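# Move the roof box onto the open hive over its jars

## Task

Lift the box resting on top of the closed hive and lower it so it sits squarely on the open hive, covering its jars. Every jar must end up in the spot it started in, and nothing may drop freely by more than a few centimetres. The arms are fixed at these spots (metres) and face these headings (degrees, counter-clockwise from +x): arm1 x=-0.27 y=-0.67 z=+1.09 facing +18; arm2 x=-0.33 y=-0.03 z=+1.15 facing -11; arm3 x=+0.93 y=-0.02 z=+1.13 facing -172; arm4 x=+0.41 y=+0.70 z=+1.19 facing -98. At the end every gripper must have released and every arm must be out of the way; the box only counts as placed if it stays there without a robot holding it.

## Robot and tools

Setup. Four identical i2rt Big YAM arms, named arm1, arm2, arm3 and arm4, each have six revolute joints, a two-finger gripper and a wrist camera. Two more cameras, cam_high and cam_low, are fixed in the room. With joints 1 and 6 at 0 and the hand level and pointing ahead, the wrist camera rides on top of the hand and sees the fingertips. The hand reaches roughly 1.0 m out from the joint1 axis. Joints move at different speeds, so the path from one posture to the next can bulge outward; watch for swings into the hives, the jars or other arms.

Frames. One world frame for the whole scene, origin on the floor, +z up. The foot positions and headings in the task are in this frame. "hand" means the point halfway between the fingertips; its z axis runs along the fingers and its y axis is the direction in which the fingers open and close.

execute_actions. Argument "actions" is a list holding exactly one action, or empty to just observe. The action is an object whose keys are robot names; under each name goes "joints", an object of absolute joint targets keyed by name. Every robot gets its own separate set; there is no shared list. Keys and ranges (radians for joints, metres for the gripper, all absolute targets, not offsets): joint1_rad -2.879 to 2.879 (turns the whole arm about its foot; positive is counter-clockwise seen from above; 0 unfolds toward the foot's heading); joint2_rad 0 to 3.141 (shoulder; 0 has the upper arm level and pointing back, increasing raises it and then carries it forward); joint3_rad 0 to 3.019 (elbow; 0 is fully folded, larger opens it); joint4_rad -1.692 to 1.57 (hand pitch; positive tips the fingers up); joint5_rad -1.57 to 1.57 (hand yaw sideways; positive is toward the arm's right); joint6_rad -2.094 to 2.094 (hand roll; positive is clockwise viewed from behind the hand); gripper_m 0 to 0.093 (fingertip gap; each pad can squeeze about 50 to 62 N, some less). A joint counts as arrived within ±0.045, ±0.14, ±0.09, ±0.055, ±0.03, ±0.035 rad for joints 1 to 6 and ±0.003 m for the gripper. Everything in one action starts at once and may finish at different moments; one action runs at most 15 s. Joints or robots you leave out may keep pushing toward an earlier target. An unknown key or out-of-range number rejects the whole call and nothing moves. Optional "cameras": list of camera names (the four wrist cameras, cam_high, cam_low, or "all"); omitted, null or ["all"] gives every camera, [] gives none. The "pictures" line lists the returned images in order.

wait: "seconds" from 0 to 10; no new command, returns state and images. zoom_image: "camera" plus "region" [x0, y0, x1, y1] in pixels from the image's top-left, up to 504 by 504, on that camera's latest full image. read_manual only gives licence text. finished_scene: "scene" number; ends the scene for good and reports success.

Reading results. joint_status tells how each commanded motion of the last accepted action ended. "off_target": stopped short and may still be pushing. "contact_stop" or "time_out": the joint gave up its target and holds where it stopped, except that after a time_out a joint can keep a target (original, or one within 0.375, 0.375, 0.113, 0.225, 0.075, 0.3 rad of its current spot for joints 1 to 6) and go on pushing, listed under on_its_own; it will move there if the path clears. To relieve such pushing, command the joint's reported position. "joint command not followed" (often with a "cause:" line) means a self/inter-arm clearance check blocked that arm's joint targets; the gripper part still runs; blocked joints show "not_followed" and may be retried with later actions. A call without an action never shows this line. In on_its_own, "held at" is a held target, not the actual position. A joint holding weight sags. Tiny changes from the current position may not move a joint. If a call reports a stop, later motion calls in the same reply are skipped.

Heat. Holding loads warms motors, even while you are thinking. At 85 °C a MOTOR HOT line appears; at 100 °C the arm's motors and gripper go limp until cooled, the arm drops, an OVER-TEMPERATURE FAULT line appears and unfinished keys read "limit_stop_at_motor_heat" (resend those targets; the gap alone says nothing about contact). Heat partly carries into the next scene.

Timing. Fewer, quicker motions are better.

Cautions. The arms never stop on contact by themselves and can shove hard. Two robots pressing hard together fails the task; a hard hit may too, and the clearance check ignores fingers, gripper housings and wrist cameras and can act late. Objects touching robots are fine. Do not drop things, slam, or knock anything off the work area or to the floor. Loose objects may get an occasional brief nudge. Lower the box gently onto the open hive without shifting any jar, open the gripper(s), and withdraw before finishing.

Each tool is called as name([rows], argument=value, ...), one row to a line, values as JSON.

## Session

execute_actions(actions=[])

Scene clock: 0.00 s.
Motor temperatures (°C, as the motors report them): arm1=[30 29 31 29 30 31] | arm2=[30 29 31 28 28 30] | arm3=[30 29 31 28 29 30] | arm4=[30 31 30 32 30 29]
arm1.joint_positions: joint1_rad=+0.677 joint2_rad=+0.570 joint3_rad=+1.367 joint4_rad=-1.293 joint5_rad=-0.253 joint6_rad=-0.225 gripper_m=+0.094
arm1.joint_status: not commanded
arm1.hand: x=-0.1903 y=-0.4679 z=+1.6396 quat_wxyz=(-0.429, +0.543, -0.660, -0.292) (m; scene frame)
arm2.joint_positions: joint1_rad=+0.304 joint2_rad=+0.488 joint3_rad=+1.329 joint4_rad=-1.235 joint5_rad=+0.191 joint6_rad=-0.118 gripper_m=+0.095
arm2.joint_status: not commanded
arm2.hand: x=-0.1314 y=-0.0470 z=+1.7111 quat_wxyz=(-0.557, +0.039, -0.826, +0.076) (m; scene frame)
arm3.joint_positions: joint1_rad=+0.844 joint2_rad=+0.564 joint3_rad=+1.331 joint4_rad=-1.449 joint5_rad=-0.162 joint6_rad=+0.323 gripper_m=+0.094
arm3.joint_status: not commanded
arm3.hand: x=+0.8384 y=-0.1992 z=+1.6321 quat_wxyz=(-0.318, -0.840, -0.323, +0.297) (m; scene frame)
arm4.joint_positions: joint1_rad=+0.557 joint2_rad=+0.577 joint3_rad=+1.412 joint4_rad=-1.420 joint5_rad=-0.276 joint6_rad=-0.074 gripper_m=+0.094
arm4.joint_status: not commanded
arm4.hand: x=+0.5376 y=+0.5402 z=+1.7319 quat_wxyz=(-0.452, -0.393, -0.782, +0.170) (m; scene frame)
pictures: arm1_cam_wrist, arm2_cam_wrist, arm3_cam_wrist, arm4_cam_wrist, cam_high, cam_low
Images, in order (width x height): arm1_cam_wrist 504x504, arm2_cam_wrist 504x504, arm3_cam_wrist 504x504, arm4_cam_wrist 504x504, cam_high 672x504, cam_low 672x504.

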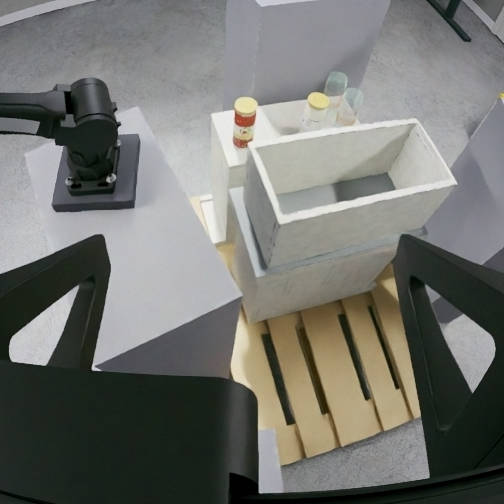

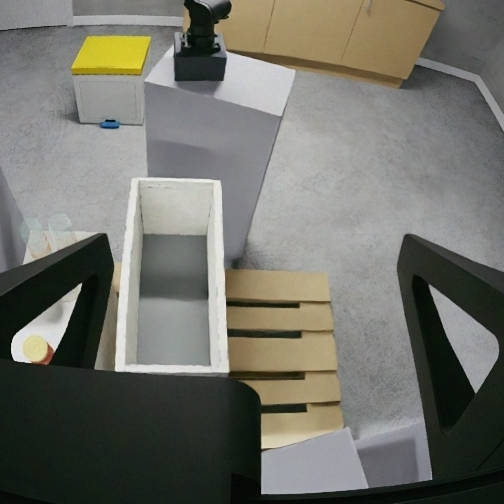

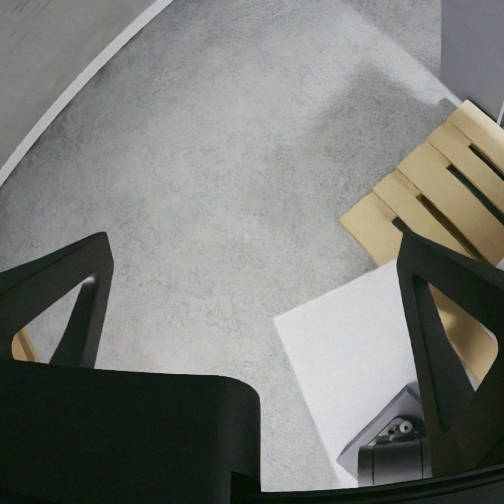

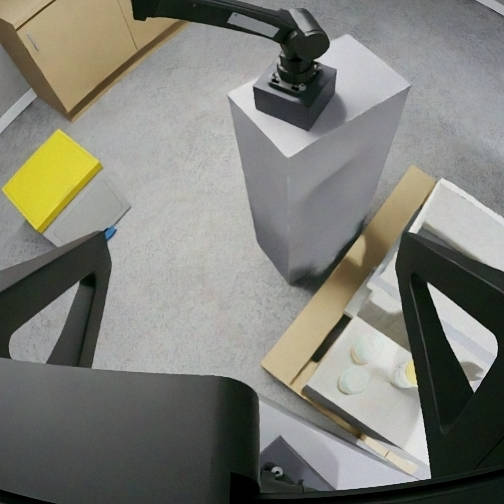

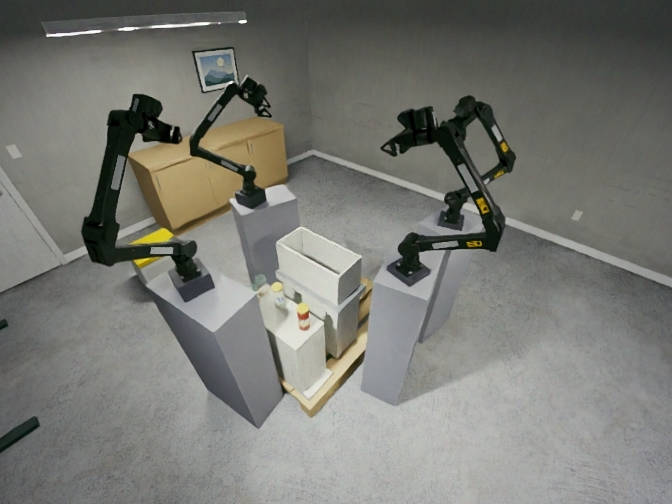

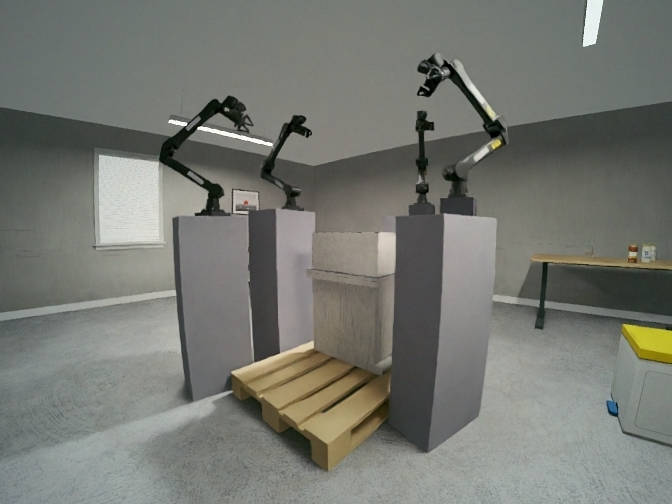

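execute_actions([
  {"arm2":{"joints":{"joint1_rad":0.34,"joint2_rad":1.653,"joint3_rad":1.508,"joint4_rad":-1.426,"joint5_rad":0,"joint6_rad":0}},"arm4":{"joints":{"joint1_rad":0.0,"joint2_rad":1.296,"joint3_rad":0.987,"joint4_rad":-1.262,"joint5_rad":0,"joint6_rad":0}}},
], cameras=["arm2_cam_wrist","arm4_cam_wrist","cam_high"])

Scene clock: 40.63 s.
Motor temperatures (°C, as the motors report them): arm1=[30 29 35 29 30 31] | arm2=[30 29 34 28 28 30] | arm3=[30 29 36 28 29 30] | arm4=[30 31 34 32 30 29]
arm1.joint_positions: joint1_rad=+0.677 joint2_rad=+0.570 joint3_rad=+1.367 joint4_rad=-1.293 joint5_rad=-0.253 joint6_rad=-0.225 gripper_m=+0.094
arm1.joint_status: not commanded
arm1.hand: x=-0.1903 y=-0.4679 z=+1.6396 quat_wxyz=(-0.429, +0.543, -0.660, -0.292) (m; scene frame)
arm2.joint_positions: joint1_rad=+0.331 joint2_rad=+1.661 joint3_rad=+1.490 joint4_rad=-1.418 joint5_rad=+0.005 joint6_rad=-0.014 gripper_m=+0.095
arm2.joint_status: all done
arm2.hand: x=+0.1631 y=+0.0359 z=+1.3466 quat_wxyz=(+0.003, +0.077, -0.997, -0.003) (m; scene frame)
arm3.joint_positions: joint1_rad=+0.844 joint2_rad=+0.564 joint3_rad=+1.331 joint4_rad=-1.449 joint5_rad=-0.162 joint6_rad=+0.323 gripper_m=+0.094
arm3.joint_status: not commanded
arm3.hand: x=+0.8384 y=-0.1992 z=+1.6321 quat_wxyz=(-0.318, -0.840, -0.323, +0.297) (m; scene frame)
arm4.joint_positions: joint1_rad=-0.001 joint2_rad=+1.284 joint3_rad=+0.972 joint4_rad=-1.264 joint5_rad=-0.001 joint6_rad=-0.013 gripper_m=+0.094
arm4.joint_status: all done
arm4.hand: x=+0.3671 y=+0.3644 z=+1.3364 quat_wxyz=(+0.002, -0.750, -0.661, -0.003) (m; scene frame)
pictures: arm2_cam_wrist, arm4_cam_wrist, cam_high
Images, in order (width x height): arm2_cam_wrist 504x504, arm4_cam_wrist 504x504, cam_high 672x504.

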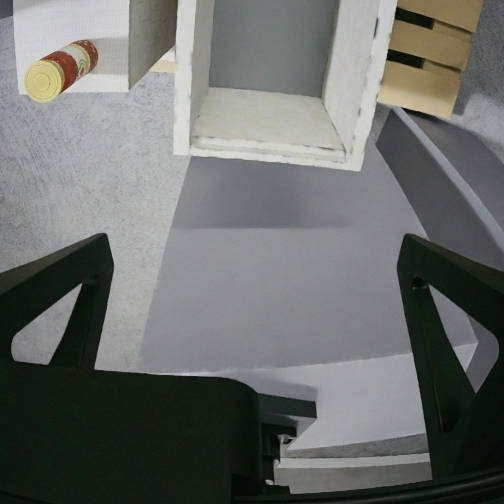

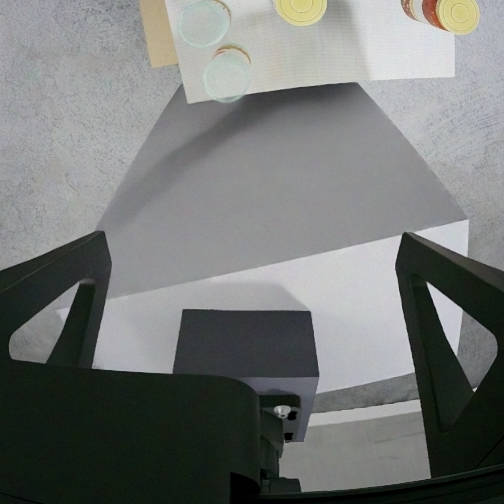

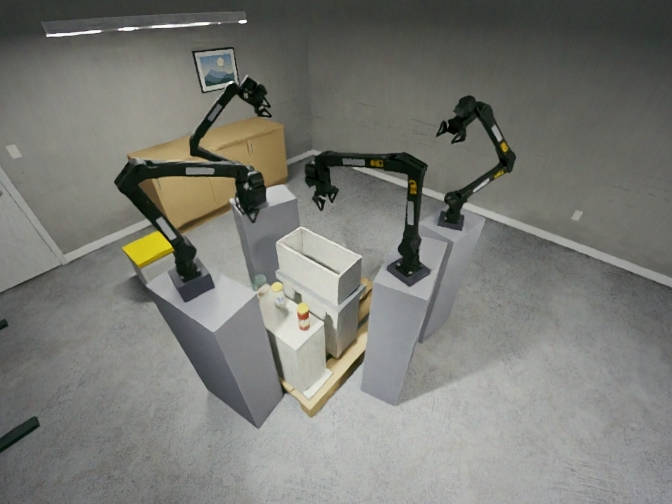

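execute_actions([
  {"arm2":{"joints":{"joint1_rad":0.2,"joint2_rad":1.666,"joint3_rad":1.369,"joint4_rad":-0.573}},"arm4":{"joints":{"joint2_rad":0.987,"joint3_rad":0.735,"joint4_rad":-0.618}}},
], cameras=["arm2_cam_wrist","arm4_cam_wrist"])

Scene clock: 66.40 s.
Motor temperatures (°C, as the motors report them): arm1=[30 29 35 29 30 31] | arm2=[30 30 35 28 28 30] | arm3=[30 29 37 28 29 30] | arm4=[30 31 35 32 30 29]
arm1.joint_positions: joint1_rad=+0.677 joint2_rad=+0.570 joint3_rad=+1.367 joint4_rad=-1.293 joint5_rad=-0.253 joint6_rad=-0.225 gripper_m=+0.094
arm1.joint_status: not commanded
arm1.hand: x=-0.1903 y=-0.4679 z=+1.6396 quat_wxyz=(-0.429, +0.543, -0.660, -0.292) (m; scene frame)
arm2.joint_positions: joint1_rad=+0.191 joint2_rad=+1.669 joint3_rad=+1.357 joint4_rad=-0.588 joint5_rad=+0.002 joint6_rad=-0.013 gripper_m=+0.095
arm2.joint_status: all done
arm2.hand: x=+0.3151 y=-0.0323 z=+1.3476 quat_wxyz=(-0.334, +0.004, -0.942, -0.003) (m; scene frame)
arm3.joint_positions: joint1_rad=+0.844 joint2_rad=+0.564 joint3_rad=+1.331 joint4_rad=-1.449 joint5_rad=-0.162 joint6_rad=+0.323 gripper_m=+0.094
arm3.joint_status: not commanded
arm3.hand: x=+0.8384 y=-0.1992 z=+1.6321 quat_wxyz=(-0.318, -0.840, -0.323, +0.297) (m; scene frame)
arm4.joint_positions: joint1_rad=-0.001 joint2_rad=+0.985 joint3_rad=+0.742 joint4_rad=-0.634 joint5_rad=-0.001 joint6_rad=-0.013 gripper_m=+0.094
arm4.joint_status: all done
arm4.hand: x=+0.3595 y=+0.3098 z=+1.3894 quat_wxyz=(-0.221, -0.706, -0.622, +0.257) (m; scene frame)
pictures: arm2_cam_wrist, arm4_cam_wrist
Images, in order (width x height): arm2_cam_wrist 504x504, arm4_cam_wrist 504x504.

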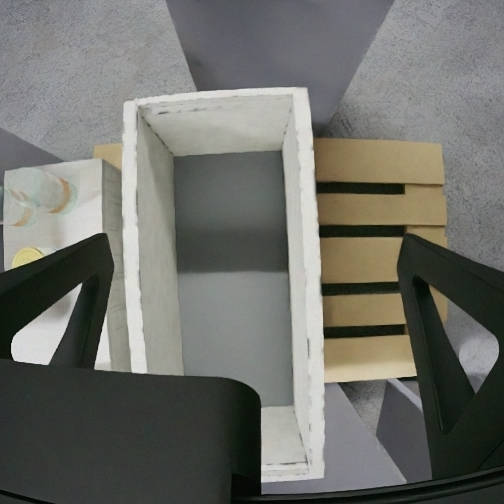

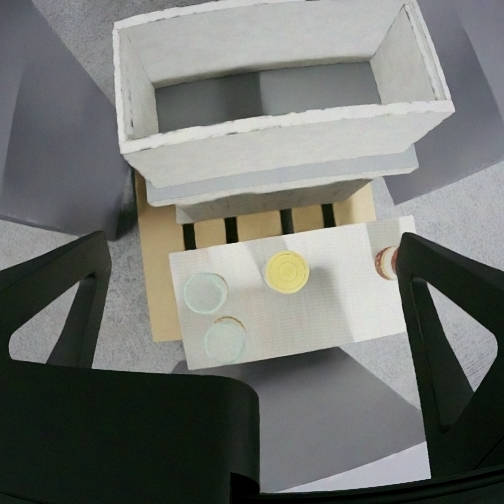

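execute_actions([
  {"arm2":{"joints":{"joint2_rad":1.625,"joint3_rad":1.713,"joint4_rad":-0.96}},"arm4":{"joints":{"joint2_rad":0.966,"joint3_rad":1.117,"joint4_rad":-1.03}}},
], cameras=["arm2_cam_wrist","arm4_cam_wrist"])

Scene clock: 91.87 s.
Motor temperatures (°C, as the motors report them): arm1=[30 29 36 29 30 31] | arm2=[30 30 36 28 28 30] | arm3=[30 29 37 28 29 30] | arm4=[30 31 35 32 30 29]
arm1.joint_positions: joint1_rad=+0.677 joint2_rad=+0.570 joint3_rad=+1.367 joint4_rad=-1.293 joint5_rad=-0.253 joint6_rad=-0.225 gripper_m=+0.094
arm1.joint_status: not commanded
arm1.hand: x=-0.1903 y=-0.4679 z=+1.6396 quat_wxyz=(-0.429, +0.543, -0.660, -0.292) (m; scene frame)
arm2.joint_positions: joint1_rad=+0.191 joint2_rad=+1.615 joint3_rad=+1.676 joint4_rad=-0.953 joint5_rad=+0.002 joint6_rad=-0.013 gripper_m=+0.095
arm2.joint_status: all done
arm2.hand: x=+0.3127 y=-0.0341 z=+1.4940 quat_wxyz=(-0.338, +0.004, -0.941, -0.003) (m; scene frame)
arm3.joint_positions: joint1_rad=+0.844 joint2_rad=+0.564 joint3_rad=+1.331 joint4_rad=-1.449 joint5_rad=-0.162 joint6_rad=+0.323 gripper_m=+0.094
arm3.joint_status: not commanded
arm3.hand: x=+0.8384 y=-0.1992 z=+1.6321 quat_wxyz=(-0.318, -0.840, -0.323, +0.297) (m; scene frame)
arm4.joint_positions: joint1_rad=-0.001 joint2_rad=+0.962 joint3_rad=+1.076 joint4_rad=-1.021 joint5_rad=-0.001 joint6_rad=-0.013 gripper_m=+0.094
arm4.joint_status: all done
arm4.hand: x=+0.3603 y=+0.3145 z=+1.5167 quat_wxyz=(-0.212, -0.709, -0.625, +0.247) (m; scene frame)
pictures: arm2_cam_wrist, arm4_cam_wrist
Images, in order (width x height): arm2_cam_wrist 504x504, arm4_cam_wrist 504x504.

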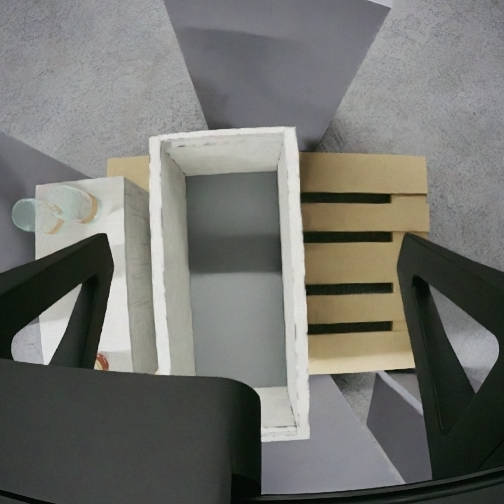

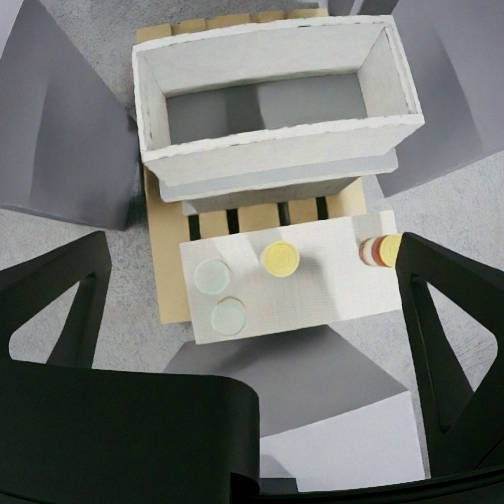

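execute_actions([
  {"arm2":{"joints":{"joint1_rad":0.262,"joint2_rad":1.962,"joint3_rad":0.765,"joint4_rad":-0.364,"joint6_rad":-1.56}},"arm4":{"joints":{"joint1_rad":-0.3,"joint2_rad":0.865,"joint3_rad":1.33,"joint4_rad":-1.34}},"arm3":{"joints":{"joint1_rad":-0.232,"joint3_rad":0.905,"joint4_rad":-0.5,"joint5_rad":0,"joint6_rad":1.426}}},
], cameras=[])

execute_actions([
  {"arm3":{"joints":{"joint2_rad":1.967}}},
])

Scene clock: 149.17 s.
Motor temperatures (°C, as the motors report them): arm1=[30 29 36 29 30 31] | arm2=[30 31 39 28 28 30] | arm3=[30 29 38 28 29 30] | arm4=[30 31 40 32 30 29]
arm1.joint_positions: joint1_rad=+0.677 joint2_rad=+0.570 joint3_rad=+1.367 joint4_rad=-1.293 joint5_rad=-0.253 joint6_rad=-0.225 gripper_m=+0.094
arm1.joint_status: not commanded
arm1.hand: x=-0.1903 y=-0.4679 z=+1.6396 quat_wxyz=(-0.429, +0.543, -0.660, -0.292) (m; scene frame)
arm2.joint_positions: joint1_rad=+0.268 joint2_rad=+1.969 joint3_rad=+0.764 joint4_rad=-0.374 joint5_rad=+0.002 joint6_rad=-1.546 gripper_m=+0.095
arm2.joint_status: all done
arm2.hand: x=+0.0410 y=-0.0004 z=+1.0047 quat_wxyz=(-0.005, +0.725, -0.688, -0.002) (m; scene frame)
arm3.joint_positions: joint1_rad=-0.230 joint2_rad=+0.566 joint3_rad=+0.910 joint4_rad=-0.516 joint5_rad=+0.000 joint6_rad=+1.415 gripper_m=+0.094
arm3.joint_status: all done
arm3.hand: x=+0.5889 y=+0.0159 z=+1.6074 quat_wxyz=(-0.395, -0.558, +0.524, +0.508) (m; scene frame)
arm4.joint_positions: joint1_rad=-0.296 joint2_rad=+0.856 joint3_rad=+1.301 joint4_rad=-1.331 joint5_rad=+0.000 joint6_rad=-0.013 gripper_m=+0.094
arm4.joint_status: all done
arm4.hand: x=+0.2778 y=+0.4076 z=+1.6222 quat_wxyz=(-0.178, -0.791, -0.512, +0.284) (m; scene frame)
pictures: none
No camera images: the call's "cameras" was empty. Leave "cameras" out to get every camera's image.

Scene clock: 151.00 s.
Motor temperatures (°C, as the motors report them): arm1=[30 29 36 29 30 31] | arm2=[30 31 38 28 28 30] | arm3=[30 29 38 28 29 30] | arm4=[30 31 40 32 30 29]
arm1.joint_positions: joint1_rad=+0.677 joint2_rad=+0.570 joint3_rad=+1.367 joint4_rad=-1.293 joint5_rad=-0.253 joint6_rad=-0.225 gripper_m=+0.094
arm1.joint_status: not commanded
arm1.hand: x=-0.1903 y=-0.4679 z=+1.6396 quat_wxyz=(-0.429, +0.543, -0.660, -0.292) (m; scene frame)
arm2.joint_positions: joint1_rad=+0.268 joint2_rad=+1.969 joint3_rad=+0.764 joint4_rad=-0.374 joint5_rad=+0.002 joint6_rad=-1.546 gripper_m=+0.095
arm2.joint_status: not commanded
arm2.hand: x=+0.0410 y=-0.0004 z=+1.0047 quat_wxyz=(-0.005, +0.726, -0.688, -0.002) (m; scene frame)
arm3.joint_positions: joint1_rad=-0.230 joint2_rad=+1.950 joint3_rad=+0.910 joint4_rad=-0.505 joint5_rad=+0.000 joint6_rad=+1.416 gripper_m=+0.094
arm3.joint_status: all done
arm3.hand: x=+0.5053 y=+0.0236 z=+1.0121 quat_wxyz=(-0.008, -0.729, +0.685, +0.010) (m; scene frame)
arm4.joint_positions: joint1_rad=-0.296 joint2_rad=+0.856 joint3_rad=+1.301 joint4_rad=-1.331 joint5_rad=+0.000 joint6_rad=-0.013 gripper_m=+0.094
arm4.joint_status: not commanded
arm4.hand: x=+0.2778 y=+0.4076 z=+1.6222 quat_wxyz=(-0.178, -0.791, -0.512, +0.284) (m; scene frame)
pictures: arm1_cam_wrist, arm2_cam_wrist, arm3_cam_wrist, arm4_cam_wrist, cam_high, cam_low
Images, in order (width x height): arm1_cam_wrist 504x504, arm2_cam_wrist 504x504, arm3_cam_wrist 504x504, arm4_cam_wrist 504x504, cam_high 672x504, cam_low 672x504.

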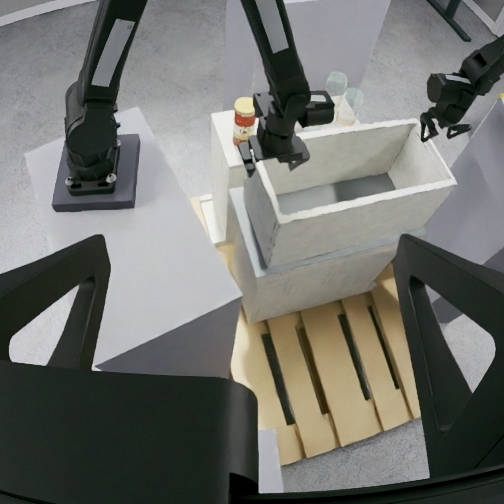

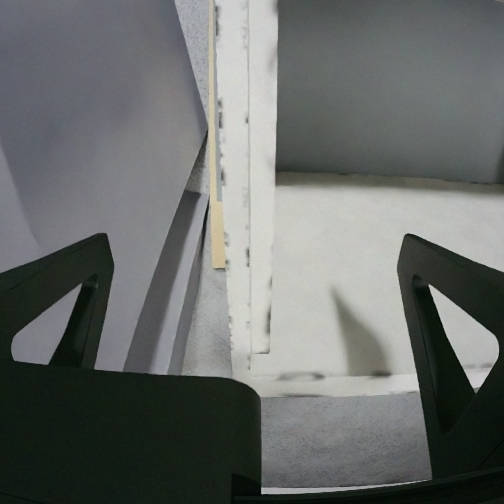

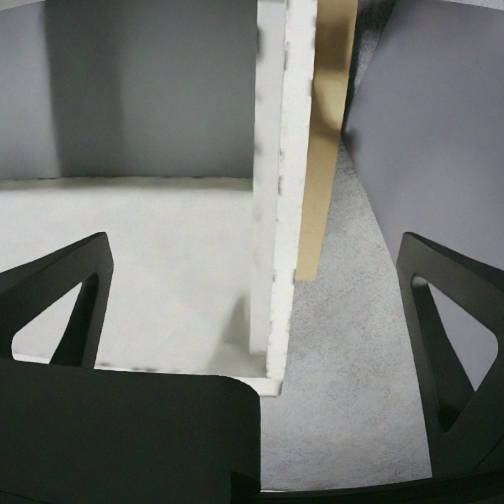

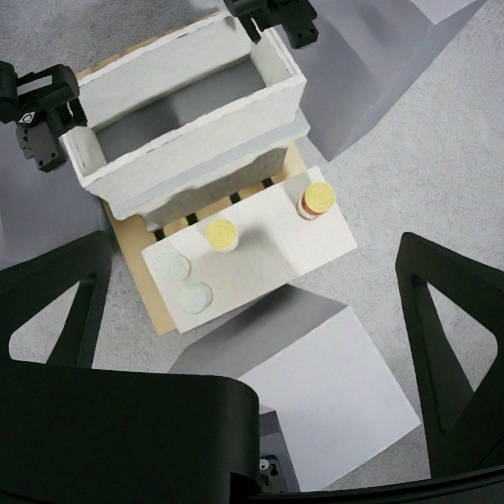

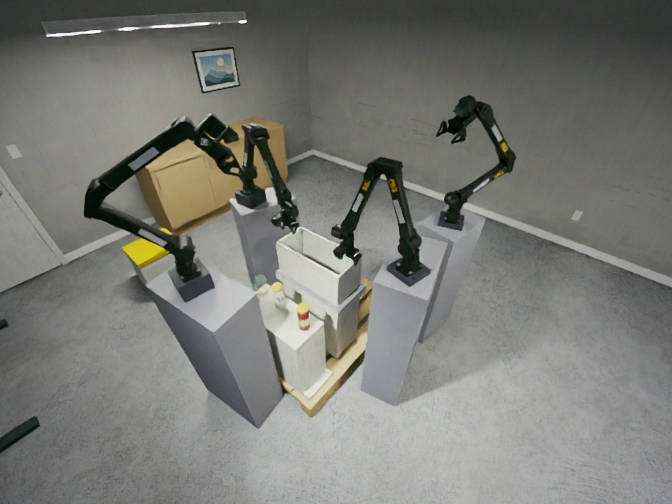

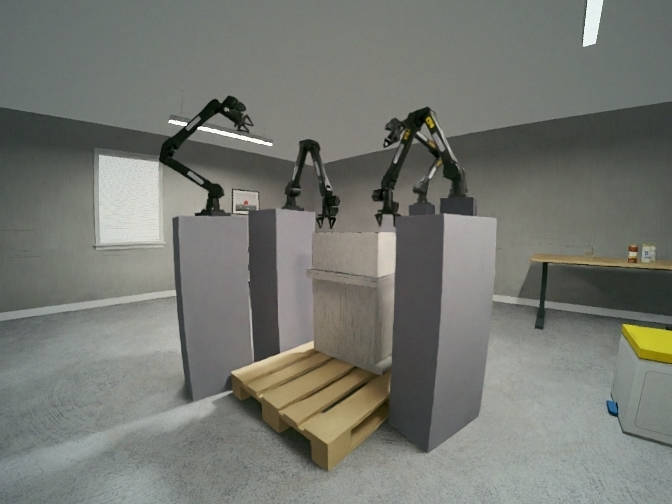

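execute_actions([
  {"arm2":{"joints":{"joint1_rad":0.225,"joint2_rad":2.084,"joint3_rad":0.785,"joint4_rad":-0.261,"joint6_rad":-1.59}},"arm3":{"joints":{"joint1_rad":-0.186,"joint2_rad":2.065,"joint3_rad":0.893,"joint4_rad":-0.407,"joint6_rad":1.47}}},
], cameras=["arm2_cam_wrist","arm3_cam_wrist","cam_low"])

Scene clock: 189.67 s.
Motor temperatures (°C, as the motors report them): arm1=[30 29 37 30 30 31] | arm2=[30 31 34 28 28 30] | arm3=[30 30 35 28 29 30] | arm4=[30 31 39 32 30 29]
arm1.joint_positions: joint1_rad=+0.677 joint2_rad=+0.570 joint3_rad=+1.367 joint4_rad=-1.293 joint5_rad=-0.253 joint6_rad=-0.225 gripper_m=+0.094
arm1.joint_status: not commanded
arm1.hand: x=-0.1903 y=-0.4679 z=+1.6396 quat_wxyz=(-0.429, +0.543, -0.660, -0.292) (m; scene frame)
arm2.joint_positions: joint1_rad=+0.229 joint2_rad=+2.091 joint3_rad=+0.775 joint4_rad=-0.270 joint5_rad=+0.002 joint6_rad=-1.576 gripper_m=+0.095
arm2.joint_status: all done
arm2.hand: x=+0.0375 y=-0.0144 z=+0.9635 quat_wxyz=(-0.002, +0.722, -0.692, -0.005) (m; scene frame)
arm3.joint_positions: joint1_rad=-0.184 joint2_rad=+2.048 joint3_rad=+0.896 joint4_rad=-0.417 joint5_rad=+0.000 joint6_rad=+1.459 gripper_m=+0.094
arm3.joint_status: all done
arm3.hand: x=+0.5167 y=+0.0036 z=+0.9709 quat_wxyz=(-0.001, -0.730, +0.684, +0.001) (m; scene frame)
arm4.joint_positions: joint1_rad=-0.296 joint2_rad=+0.856 joint3_rad=+1.301 joint4_rad=-1.331 joint5_rad=+0.000 joint6_rad=-0.013 gripper_m=+0.094
arm4.joint_status: not commanded
arm4.hand: x=+0.2778 y=+0.4076 z=+1.6222 quat_wxyz=(-0.178, -0.791, -0.512, +0.284) (m; scene frame)
pictures: arm2_cam_wrist, arm3_cam_wrist, cam_low
Images, in order (width x height): arm2_cam_wrist 504x504, arm3_cam_wrist 504x504, cam_low 672x504.

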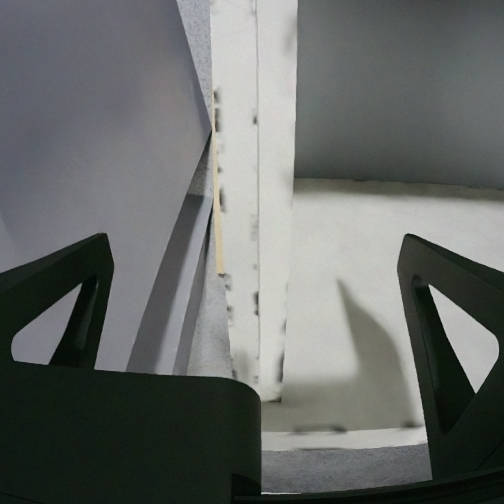

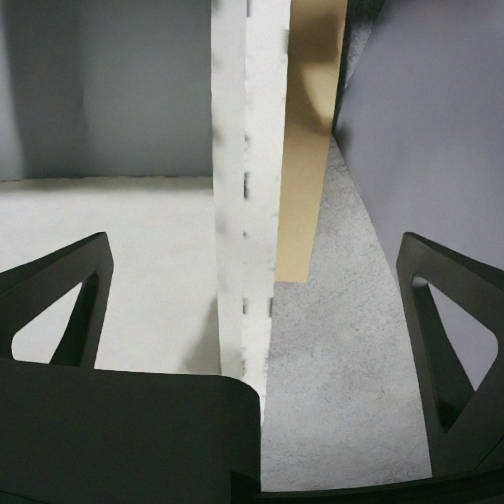

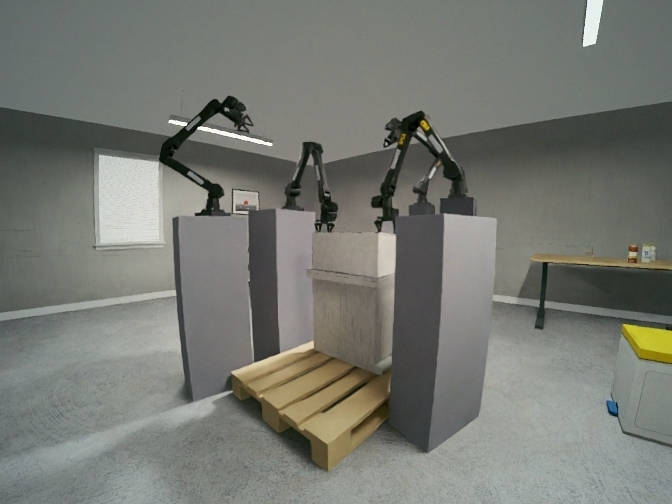

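execute_actions([
  {"arm2":{"joints":{"joint2_rad":2.232,"joint3_rad":0.826,"joint4_rad":-0.14}},"arm3":{"joints":{"joint2_rad":2.21,"joint3_rad":0.93,"joint4_rad":-0.29}}},
], cameras=["arm2_cam_wrist","arm3_cam_wrist","cam_low"])

Scene clock: 203.37 s.
Motor temperatures (°C, as the motors report them): arm1=[30 29 37 30 30 31] | arm2=[30 31 34 28 28 30] | arm3=[30 31 35 28 29 30] | arm4=[30 31 39 32 30 29]
arm1.joint_positions: joint1_rad=+0.677 joint2_rad=+0.570 joint3_rad=+1.367 joint4_rad=-1.293 joint5_rad=-0.253 joint6_rad=-0.225 gripper_m=+0.094
arm1.joint_status: not commanded
arm1.hand: x=-0.1903 y=-0.4679 z=+1.6396 quat_wxyz=(-0.429, +0.543, -0.660, -0.292) (m; scene frame)
arm2.joint_positions: joint1_rad=+0.229 joint2_rad=+2.239 joint3_rad=+0.823 joint4_rad=-0.148 joint5_rad=+0.002 joint6_rad=-1.577 gripper_m=+0.095
arm2.joint_status: all done
arm2.hand: x=+0.0471 y=-0.0135 z=+0.9163 quat_wxyz=(-0.010, +0.722, -0.691, +0.003) (m; scene frame)
arm3.joint_positions: joint1_rad=-0.184 joint2_rad=+2.199 joint3_rad=+0.919 joint4_rad=-0.299 joint5_rad=+0.000 joint6_rad=+1.460 gripper_m=+0.094
arm3.joint_status: all done
arm3.hand: x=+0.5215 y=+0.0034 z=+0.9153 quat_wxyz=(+0.002, -0.729, +0.684, -0.003) (m; scene frame)
arm4.joint_positions: joint1_rad=-0.296 joint2_rad=+0.856 joint3_rad=+1.301 joint4_rad=-1.331 joint5_rad=+0.000 joint6_rad=-0.013 gripper_m=+0.094
arm4.joint_status: not commanded
arm4.hand: x=+0.2778 y=+0.4076 z=+1.6222 quat_wxyz=(-0.178, -0.791, -0.512, +0.284) (m; scene frame)
pictures: arm2_cam_wrist, arm3_cam_wrist, cam_low
Images, in order (width x height): arm2_cam_wrist 504x504, arm3_cam_wrist 504x504, cam_low 672x504.

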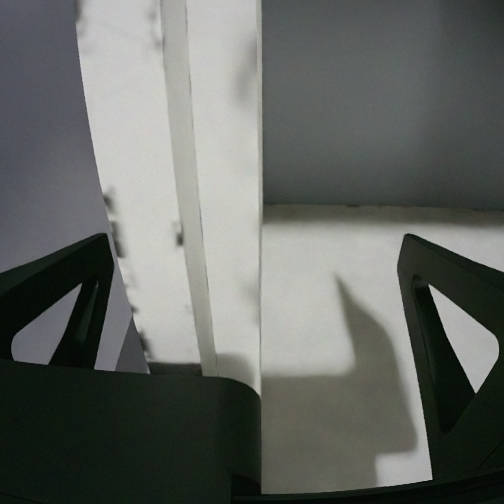

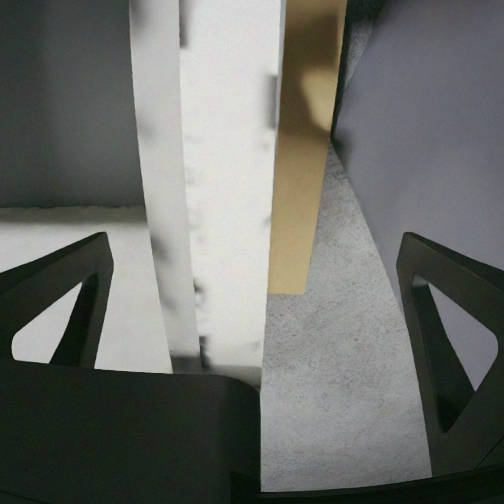

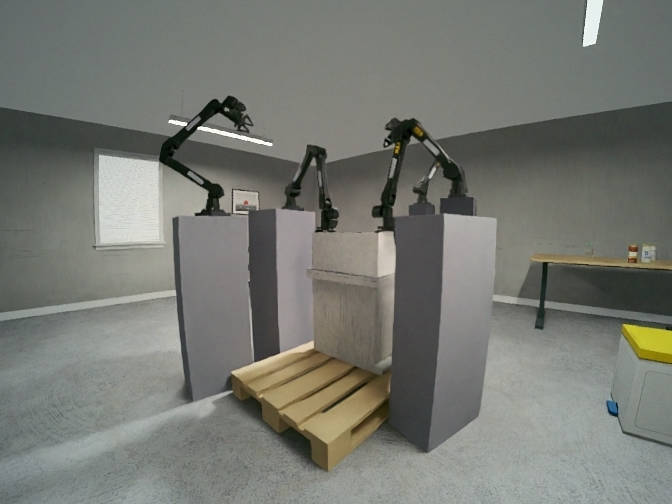

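execute_actions([
  {"arm2":{"joints":{"joint3_rad":0.803,"gripper_m":0.045}},"arm3":{"joints":{"joint3_rad":0.948,"gripper_m":0.045}}},
], cameras=["arm2_cam_wrist","arm3_cam_wrist"])

Scene clock: 212.37 s.
Motor temperatures (°C, as the motors report them): arm1=[30 29 37 30 30 31] | arm2=[30 31 34 28 28 30] | arm3=[30 31 35 28 29 30] | arm4=[30 31 39 32 30 29]
arm1.joint_positions: joint1_rad=+0.677 joint2_rad=+0.570 joint3_rad=+1.367 joint4_rad=-1.293 joint5_rad=-0.253 joint6_rad=-0.225 gripper_m=+0.094
arm1.joint_status: not commanded
arm1.hand: x=-0.1903 y=-0.4679 z=+1.6396 quat_wxyz=(-0.429, +0.543, -0.660, -0.292) (m; scene frame)
arm2.joint_positions: joint1_rad=+0.229 joint2_rad=+2.239 joint3_rad=+0.804 joint4_rad=-0.147 joint5_rad=+0.002 joint6_rad=-1.577 gripper_m=+0.045
arm2.joint_status: all done
arm2.hand: x=+0.0358 y=-0.0139 z=+0.9152 quat_wxyz=(-0.004, +0.723, -0.691, -0.003) (m; scene frame)
arm3.joint_positions: joint1_rad=-0.184 joint2_rad=+2.199 joint3_rad=+0.927 joint4_rad=-0.299 joint5_rad=+0.000 joint6_rad=+1.460 gripper_m=+0.045
arm3.joint_status: all done
arm3.hand: x=+0.5166 y=+0.0036 z=+0.9162 quat_wxyz=(+0.000, -0.729, +0.684, +0.000) (m; scene frame)
arm4.joint_positions: joint1_rad=-0.296 joint2_rad=+0.856 joint3_rad=+1.301 joint4_rad=-1.331 joint5_rad=+0.000 joint6_rad=-0.013 gripper_m=+0.094
arm4.joint_status: not commanded
arm4.hand: x=+0.2778 y=+0.4076 z=+1.6222 quat_wxyz=(-0.178, -0.791, -0.512, +0.284) (m; scene frame)
pictures: arm2_cam_wrist, arm3_cam_wrist
Images, in order (width x height): arm2_cam_wrist 504x504, arm3_cam_wrist 504x504.

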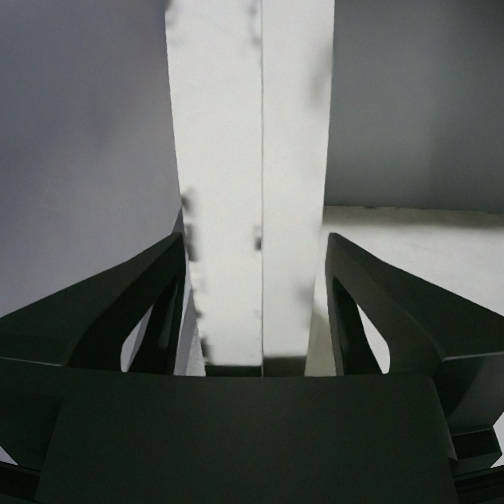

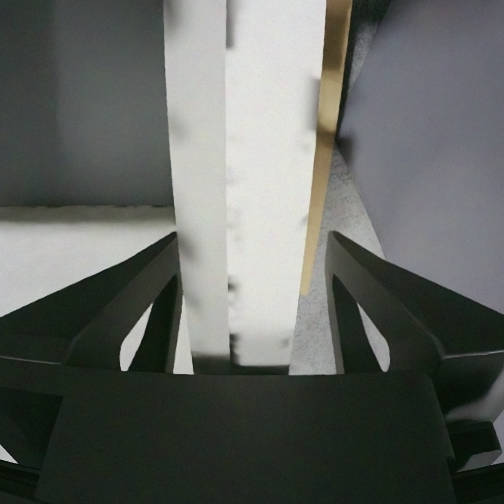

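Nearly centred. Close.

execute_actions([
  {"arm2":{"joints":{"gripper_m":0.0}},"arm3":{"joints":{"joint3_rad":0.954,"gripper_m":0.0}}},
], cameras=["arm2_cam_wrist","arm3_cam_wrist"])

Scene clock: 222.53 s.
Motor temperatures (°C, as the motors report them): arm1=[30 29 37 30 30 31] | arm2=[30 31 33 28 28 30] | arm3=[30 31 35 28 29 30] | arm4=[30 31 40 32 30 29]
arm1.joint_positions: joint1_rad=+0.677 joint2_rad=+0.570 joint3_rad=+1.367 joint4_rad=-1.293 joint5_rad=-0.253 joint6_rad=-0.225 gripper_m=+0.094
arm1.joint_status: not commanded
arm1.hand: x=-0.1903 y=-0.4679 z=+1.6396 quat_wxyz=(-0.429, +0.543, -0.660, -0.292) (m; scene frame)
arm2.joint_positions: joint1_rad=+0.229 joint2_rad=+2.239 joint3_rad=+0.807 joint4_rad=-0.139 joint5_rad=+0.002 joint6_rad=-1.585 gripper_m=+0.019
arm2.joint_status: gripper_m off_target (ended at +0.019, target +0.000)
arm2.hand: x=+0.0390 y=-0.0138 z=+0.9153 quat_wxyz=(-0.007, +0.725, -0.688, +0.000) (m; scene frame)
arm3.joint_positions: joint1_rad=-0.184 joint2_rad=+2.200 joint3_rad=+0.933 joint4_rad=-0.294 joint5_rad=-0.001 joint6_rad=+1.470 gripper_m=+0.018
arm3.joint_status: gripper_m off_target (ended at +0.018, target +0.000); the others done
arm3.hand: x=+0.5120 y=+0.0037 z=+0.9166 quat_wxyz=(-0.004, -0.726, +0.688, +0.003) (m; scene frame)
arm4.joint_positions: joint1_rad=-0.296 joint2_rad=+0.856 joint3_rad=+1.301 joint4_rad=-1.331 joint5_rad=+0.000 joint6_rad=-0.013 gripper_m=+0.094
arm4.joint_status: not commanded
arm4.hand: x=+0.2778 y=+0.4076 z=+1.6222 quat_wxyz=(-0.178, -0.791, -0.512, +0.284) (m; scene frame)
pictures: arm2_cam_wrist, arm3_cam_wrist
Images, in order (width x height): arm2_cam_wrist 504x504, arm3_cam_wrist 504x504.

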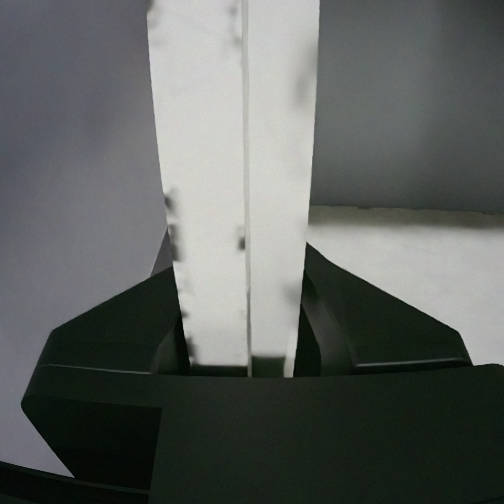

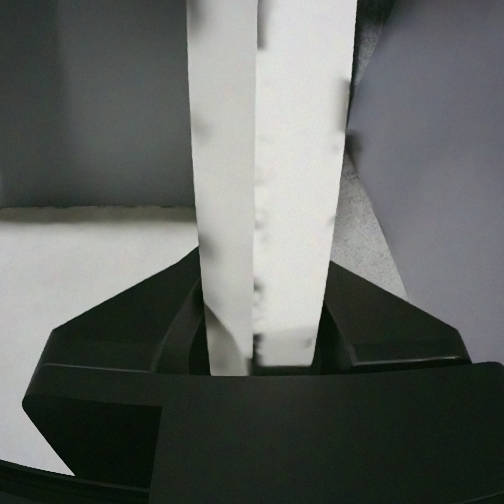

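execute_actions([
  {"arm2":{"joints":{"joint2_rad":2.033,"joint3_rad":0.765,"joint4_rad":-0.297}},"arm3":{"joints":{"joint2_rad":2.025,"joint3_rad":0.915,"joint4_rad":-0.455}}},
], cameras=["arm4_cam_wrist","cam_high","cam_low"])

Scene clock: 238.40 s.
Motor temperatures (°C, as the motors report them): arm1=[30 29 37 30 30 31] | arm2=[30 31 33 28 28 30] | arm3=[30 31 35 28 29 30] | arm4=[30 31 40 32 30 29]
arm1.joint_positions: joint1_rad=+0.677 joint2_rad=+0.570 joint3_rad=+1.367 joint4_rad=-1.293 joint5_rad=-0.253 joint6_rad=-0.225 gripper_m=+0.094
arm1.joint_status: not commanded
arm1.hand: x=-0.1903 y=-0.4679 z=+1.6396 quat_wxyz=(-0.429, +0.543, -0.660, -0.292) (m; scene frame)
arm2.joint_positions: joint1_rad=+0.229 joint2_rad=+2.082 joint3_rad=+0.767 joint4_rad=-0.266 joint5_rad=+0.005 joint6_rad=-1.586 gripper_m=+0.019
arm2.joint_status: all done
arm2.hand: x=+0.0367 y=-0.0149 z=+0.9659 quat_wxyz=(-0.003, +0.726, -0.688, -0.002) (m; scene frame)
arm3.joint_positions: joint1_rad=-0.184 joint2_rad=+2.081 joint3_rad=+0.922 joint4_rad=-0.418 joint5_rad=-0.006 joint6_rad=+1.474 gripper_m=+0.018
arm3.joint_status: all done
arm3.hand: x=+0.5108 y=+0.0029 z=+0.9622 quat_wxyz=(-0.001, -0.724, +0.689, -0.004) (m; scene frame)
arm4.joint_positions: joint1_rad=-0.296 joint2_rad=+0.856 joint3_rad=+1.301 joint4_rad=-1.331 joint5_rad=+0.000 joint6_rad=-0.013 gripper_m=+0.094
arm4.joint_status: not commanded
arm4.hand: x=+0.2778 y=+0.4076 z=+1.6222 quat_wxyz=(-0.178, -0.791, -0.512, +0.284) (m; scene frame)
pictures: arm4_cam_wrist, cam_high, cam_low
Images, in order (width x height): arm4_cam_wrist 504x504, cam_high 672x504, cam_low 672x504.

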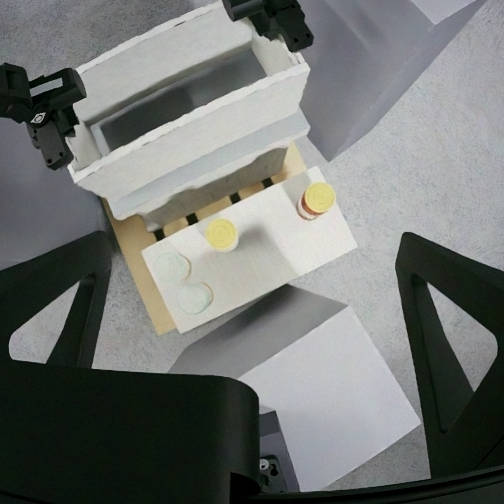

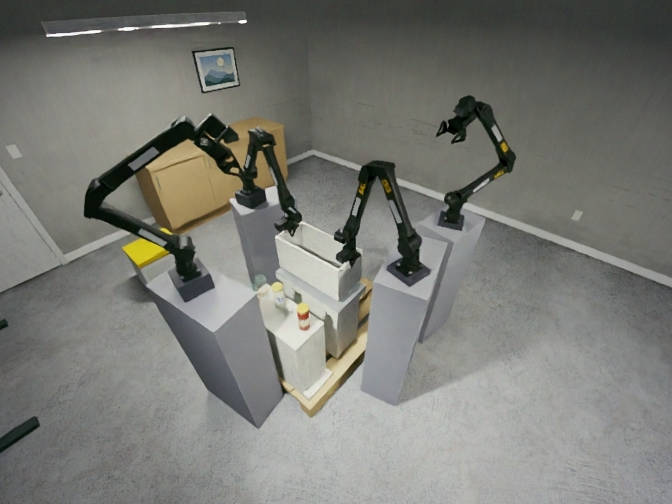

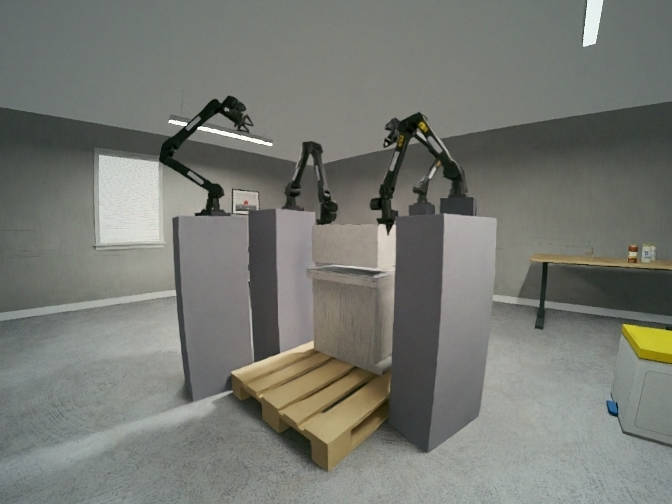

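execute_actions([
  {"arm2":{"joints":{"joint2_rad":1.835,"joint3_rad":0.755,"joint4_rad":-0.44}},"arm3":{"joints":{"joint2_rad":1.845,"joint3_rad":0.915,"joint4_rad":-0.585}}},
], cameras=[])

execute_actions([
  {"arm2":{"joints":{"joint2_rad":1.67,"joint3_rad":0.78,"joint4_rad":-0.62}},"arm3":{"joints":{"joint2_rad":1.71,"joint3_rad":0.955,"joint4_rad":-0.745}}},
], cameras=["arm4_cam_wrist","cam_high","cam_low"])

Scene clock: 268.67 s.
Motor temperatures (°C, as the motors report them): arm1=[30 29 38 30 30 31] | arm2=[30 32 33 28 28 30] | arm3=[30 33 34 28 29 30] | arm4=[30 31 40 32 30 29]
arm1.joint_positions: joint1_rad=+0.677 joint2_rad=+0.570 joint3_rad=+1.367 joint4_rad=-1.293 joint5_rad=-0.253 joint6_rad=-0.225 gripper_m=+0.094
arm1.joint_status: not commanded
arm1.hand: x=-0.1903 y=-0.4679 z=+1.6396 quat_wxyz=(-0.429, +0.543, -0.660, -0.292) (m; scene frame)
arm2.joint_positions: joint1_rad=+0.229 joint2_rad=+1.885 joint3_rad=+0.742 joint4_rad=-0.422 joint5_rad=+0.005 joint6_rad=-1.587 gripper_m=+0.019
arm2.joint_status: all done
arm2.hand: x=+0.0387 y=-0.0156 z=+1.0299 quat_wxyz=(-0.008, +0.726, -0.687, +0.003) (m; scene frame)
arm3.joint_positions: joint1_rad=-0.184 joint2_rad=+1.906 joint3_rad=+0.903 joint4_rad=-0.568 joint5_rad=-0.006 joint6_rad=+1.474 gripper_m=+0.018
arm3.joint_status: all done
arm3.hand: x=+0.5125 y=+0.0029 z=+1.0281 quat_wxyz=(-0.002, -0.725, +0.689, -0.002) (m; scene frame)
arm4.joint_positions: joint1_rad=-0.296 joint2_rad=+0.856 joint3_rad=+1.301 joint4_rad=-1.331 joint5_rad=+0.000 joint6_rad=-0.013 gripper_m=+0.094
arm4.joint_status: not commanded
arm4.hand: x=+0.2778 y=+0.4076 z=+1.6222 quat_wxyz=(-0.178, -0.791, -0.512, +0.284) (m; scene frame)
pictures: none
No camera images: the call's "cameras" was empty. Leave "cameras" out to get every camera's image.

Scene clock: 269.67 s.
Motor temperatures (°C, as the motors report them): arm1=[30 29 38 30 30 31] | arm2=[30 32 33 28 28 30] | arm3=[30 33 35 28 29 30] | arm4=[30 31 40 32 30 29]
arm1.joint_positions: joint1_rad=+0.677 joint2_rad=+0.570 joint3_rad=+1.367 joint4_rad=-1.293 joint5_rad=-0.253 joint6_rad=-0.225 gripper_m=+0.094
arm1.joint_status: not commanded
arm1.hand: x=-0.1903 y=-0.4679 z=+1.6396 quat_wxyz=(-0.429, +0.543, -0.660, -0.292) (m; scene frame)
arm2.joint_positions: joint1_rad=+0.229 joint2_rad=+1.719 joint3_rad=+0.752 joint4_rad=-0.589 joint5_rad=+0.005 joint6_rad=-1.587 gripper_m=+0.019
arm2.joint_status: all done
arm2.hand: x=+0.0404 y=-0.0162 z=+1.0887 quat_wxyz=(-0.012, +0.726, -0.687, +0.007) (m; scene frame)
arm3.joint_positions: joint1_rad=-0.184 joint2_rad=+1.762 joint3_rad=+0.906 joint4_rad=-0.709 joint5_rad=-0.006 joint6_rad=+1.473 gripper_m=+0.018
arm3.joint_status: all done
arm3.hand: x=+0.5164 y=+0.0027 z=+1.0852 quat_wxyz=(-0.004, -0.725, +0.689, +0.000) (m; scene frame)
arm4.joint_positions: joint1_rad=-0.296 joint2_rad=+0.856 joint3_rad=+1.301 joint4_rad=-1.331 joint5_rad=+0.000 joint6_rad=-0.013 gripper_m=+0.094
arm4.joint_status: not commanded
arm4.hand: x=+0.2778 y=+0.4076 z=+1.6222 quat_wxyz=(-0.178, -0.791, -0.512, +0.284) (m; scene frame)
pictures: arm4_cam_wrist, cam_high, cam_low
Images, in order (width x height): arm4_cam_wrist 504x504, cam_high 672x504, cam_low 672x504.

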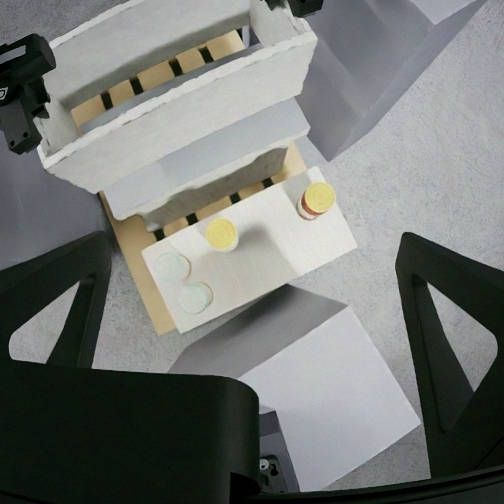

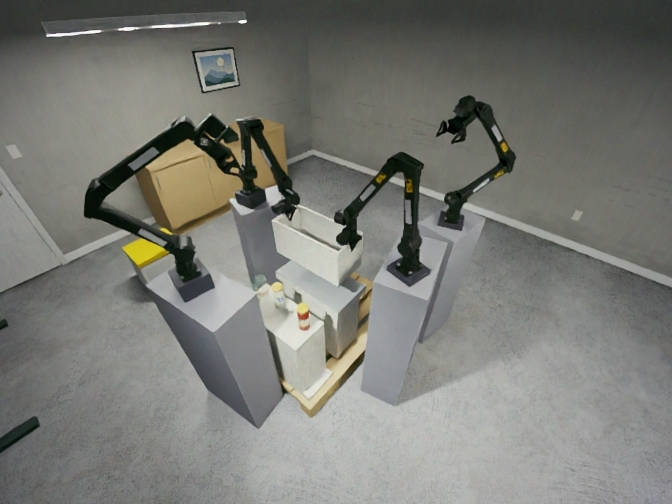

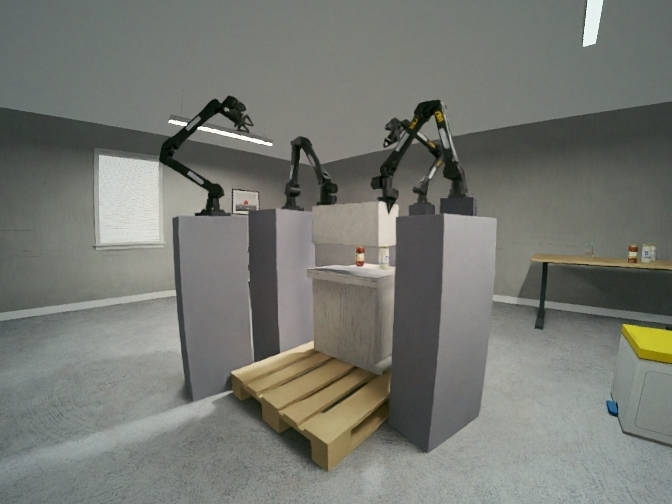

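execute_actions([
  {"arm2":{"joints":{"joint1_rad":0.558,"joint2_rad":1.63,"joint3_rad":0.88,"joint4_rad":-0.735,"joint6_rad":-1.24}},"arm3":{"joints":{"joint1_rad":-0.465,"joint2_rad":1.69,"joint3_rad":1.07,"joint4_rad":-0.85,"joint6_rad":1.20}}},
], cameras=["cam_high"])

Scene clock: 298.20 s.
Motor temperatures (°C, as the motors report them): arm1=[30 29 38 30 30 31] | arm2=[30 32 35 28 28 30] | arm3=[30 33 38 28 29 30] | arm4=[30 31 41 32 30 29]
arm1.joint_positions: joint1_rad=+0.677 joint2_rad=+0.570 joint3_rad=+1.367 joint4_rad=-1.293 joint5_rad=-0.253 joint6_rad=-0.225 gripper_m=+0.094
arm1.joint_status: not commanded
arm1.hand: x=-0.1903 y=-0.4679 z=+1.6396 quat_wxyz=(-0.429, +0.543, -0.660, -0.292) (m; scene frame)
arm2.joint_positions: joint1_rad=+0.558 joint2_rad=+1.702 joint3_rad=+0.838 joint4_rad=-0.711 joint5_rad=+0.009 joint6_rad=-1.251 gripper_m=+0.019
arm2.joint_status: all done
arm2.hand: x=+0.0354 y=+0.1075 z=+1.1161 quat_wxyz=(-0.004, +0.724, -0.690, +0.003) (m; scene frame)
arm3.joint_positions: joint1_rad=-0.458 joint2_rad=+1.762 joint3_rad=+1.005 joint4_rad=-0.823 joint5_rad=-0.013 joint6_rad=+1.200 gripper_m=+0.018
arm3.joint_status: all done
arm3.hand: x=+0.5136 y=+0.1197 z=+1.1116 quat_wxyz=(-0.004, -0.724, +0.689, -0.007) (m; scene frame)
arm4.joint_positions: joint1_rad=-0.296 joint2_rad=+0.856 joint3_rad=+1.301 joint4_rad=-1.331 joint5_rad=+0.000 joint6_rad=-0.013 gripper_m=+0.094
arm4.joint_status: not commanded
arm4.hand: x=+0.2778 y=+0.4076 z=+1.6222 quat_wxyz=(-0.178, -0.791, -0.512, +0.284) (m; scene frame)
pictures: cam_high
Images, in order (width x height): cam_high 672x504.

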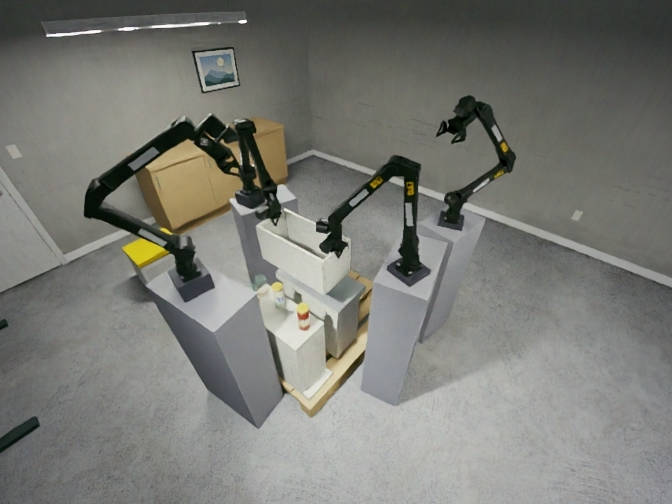

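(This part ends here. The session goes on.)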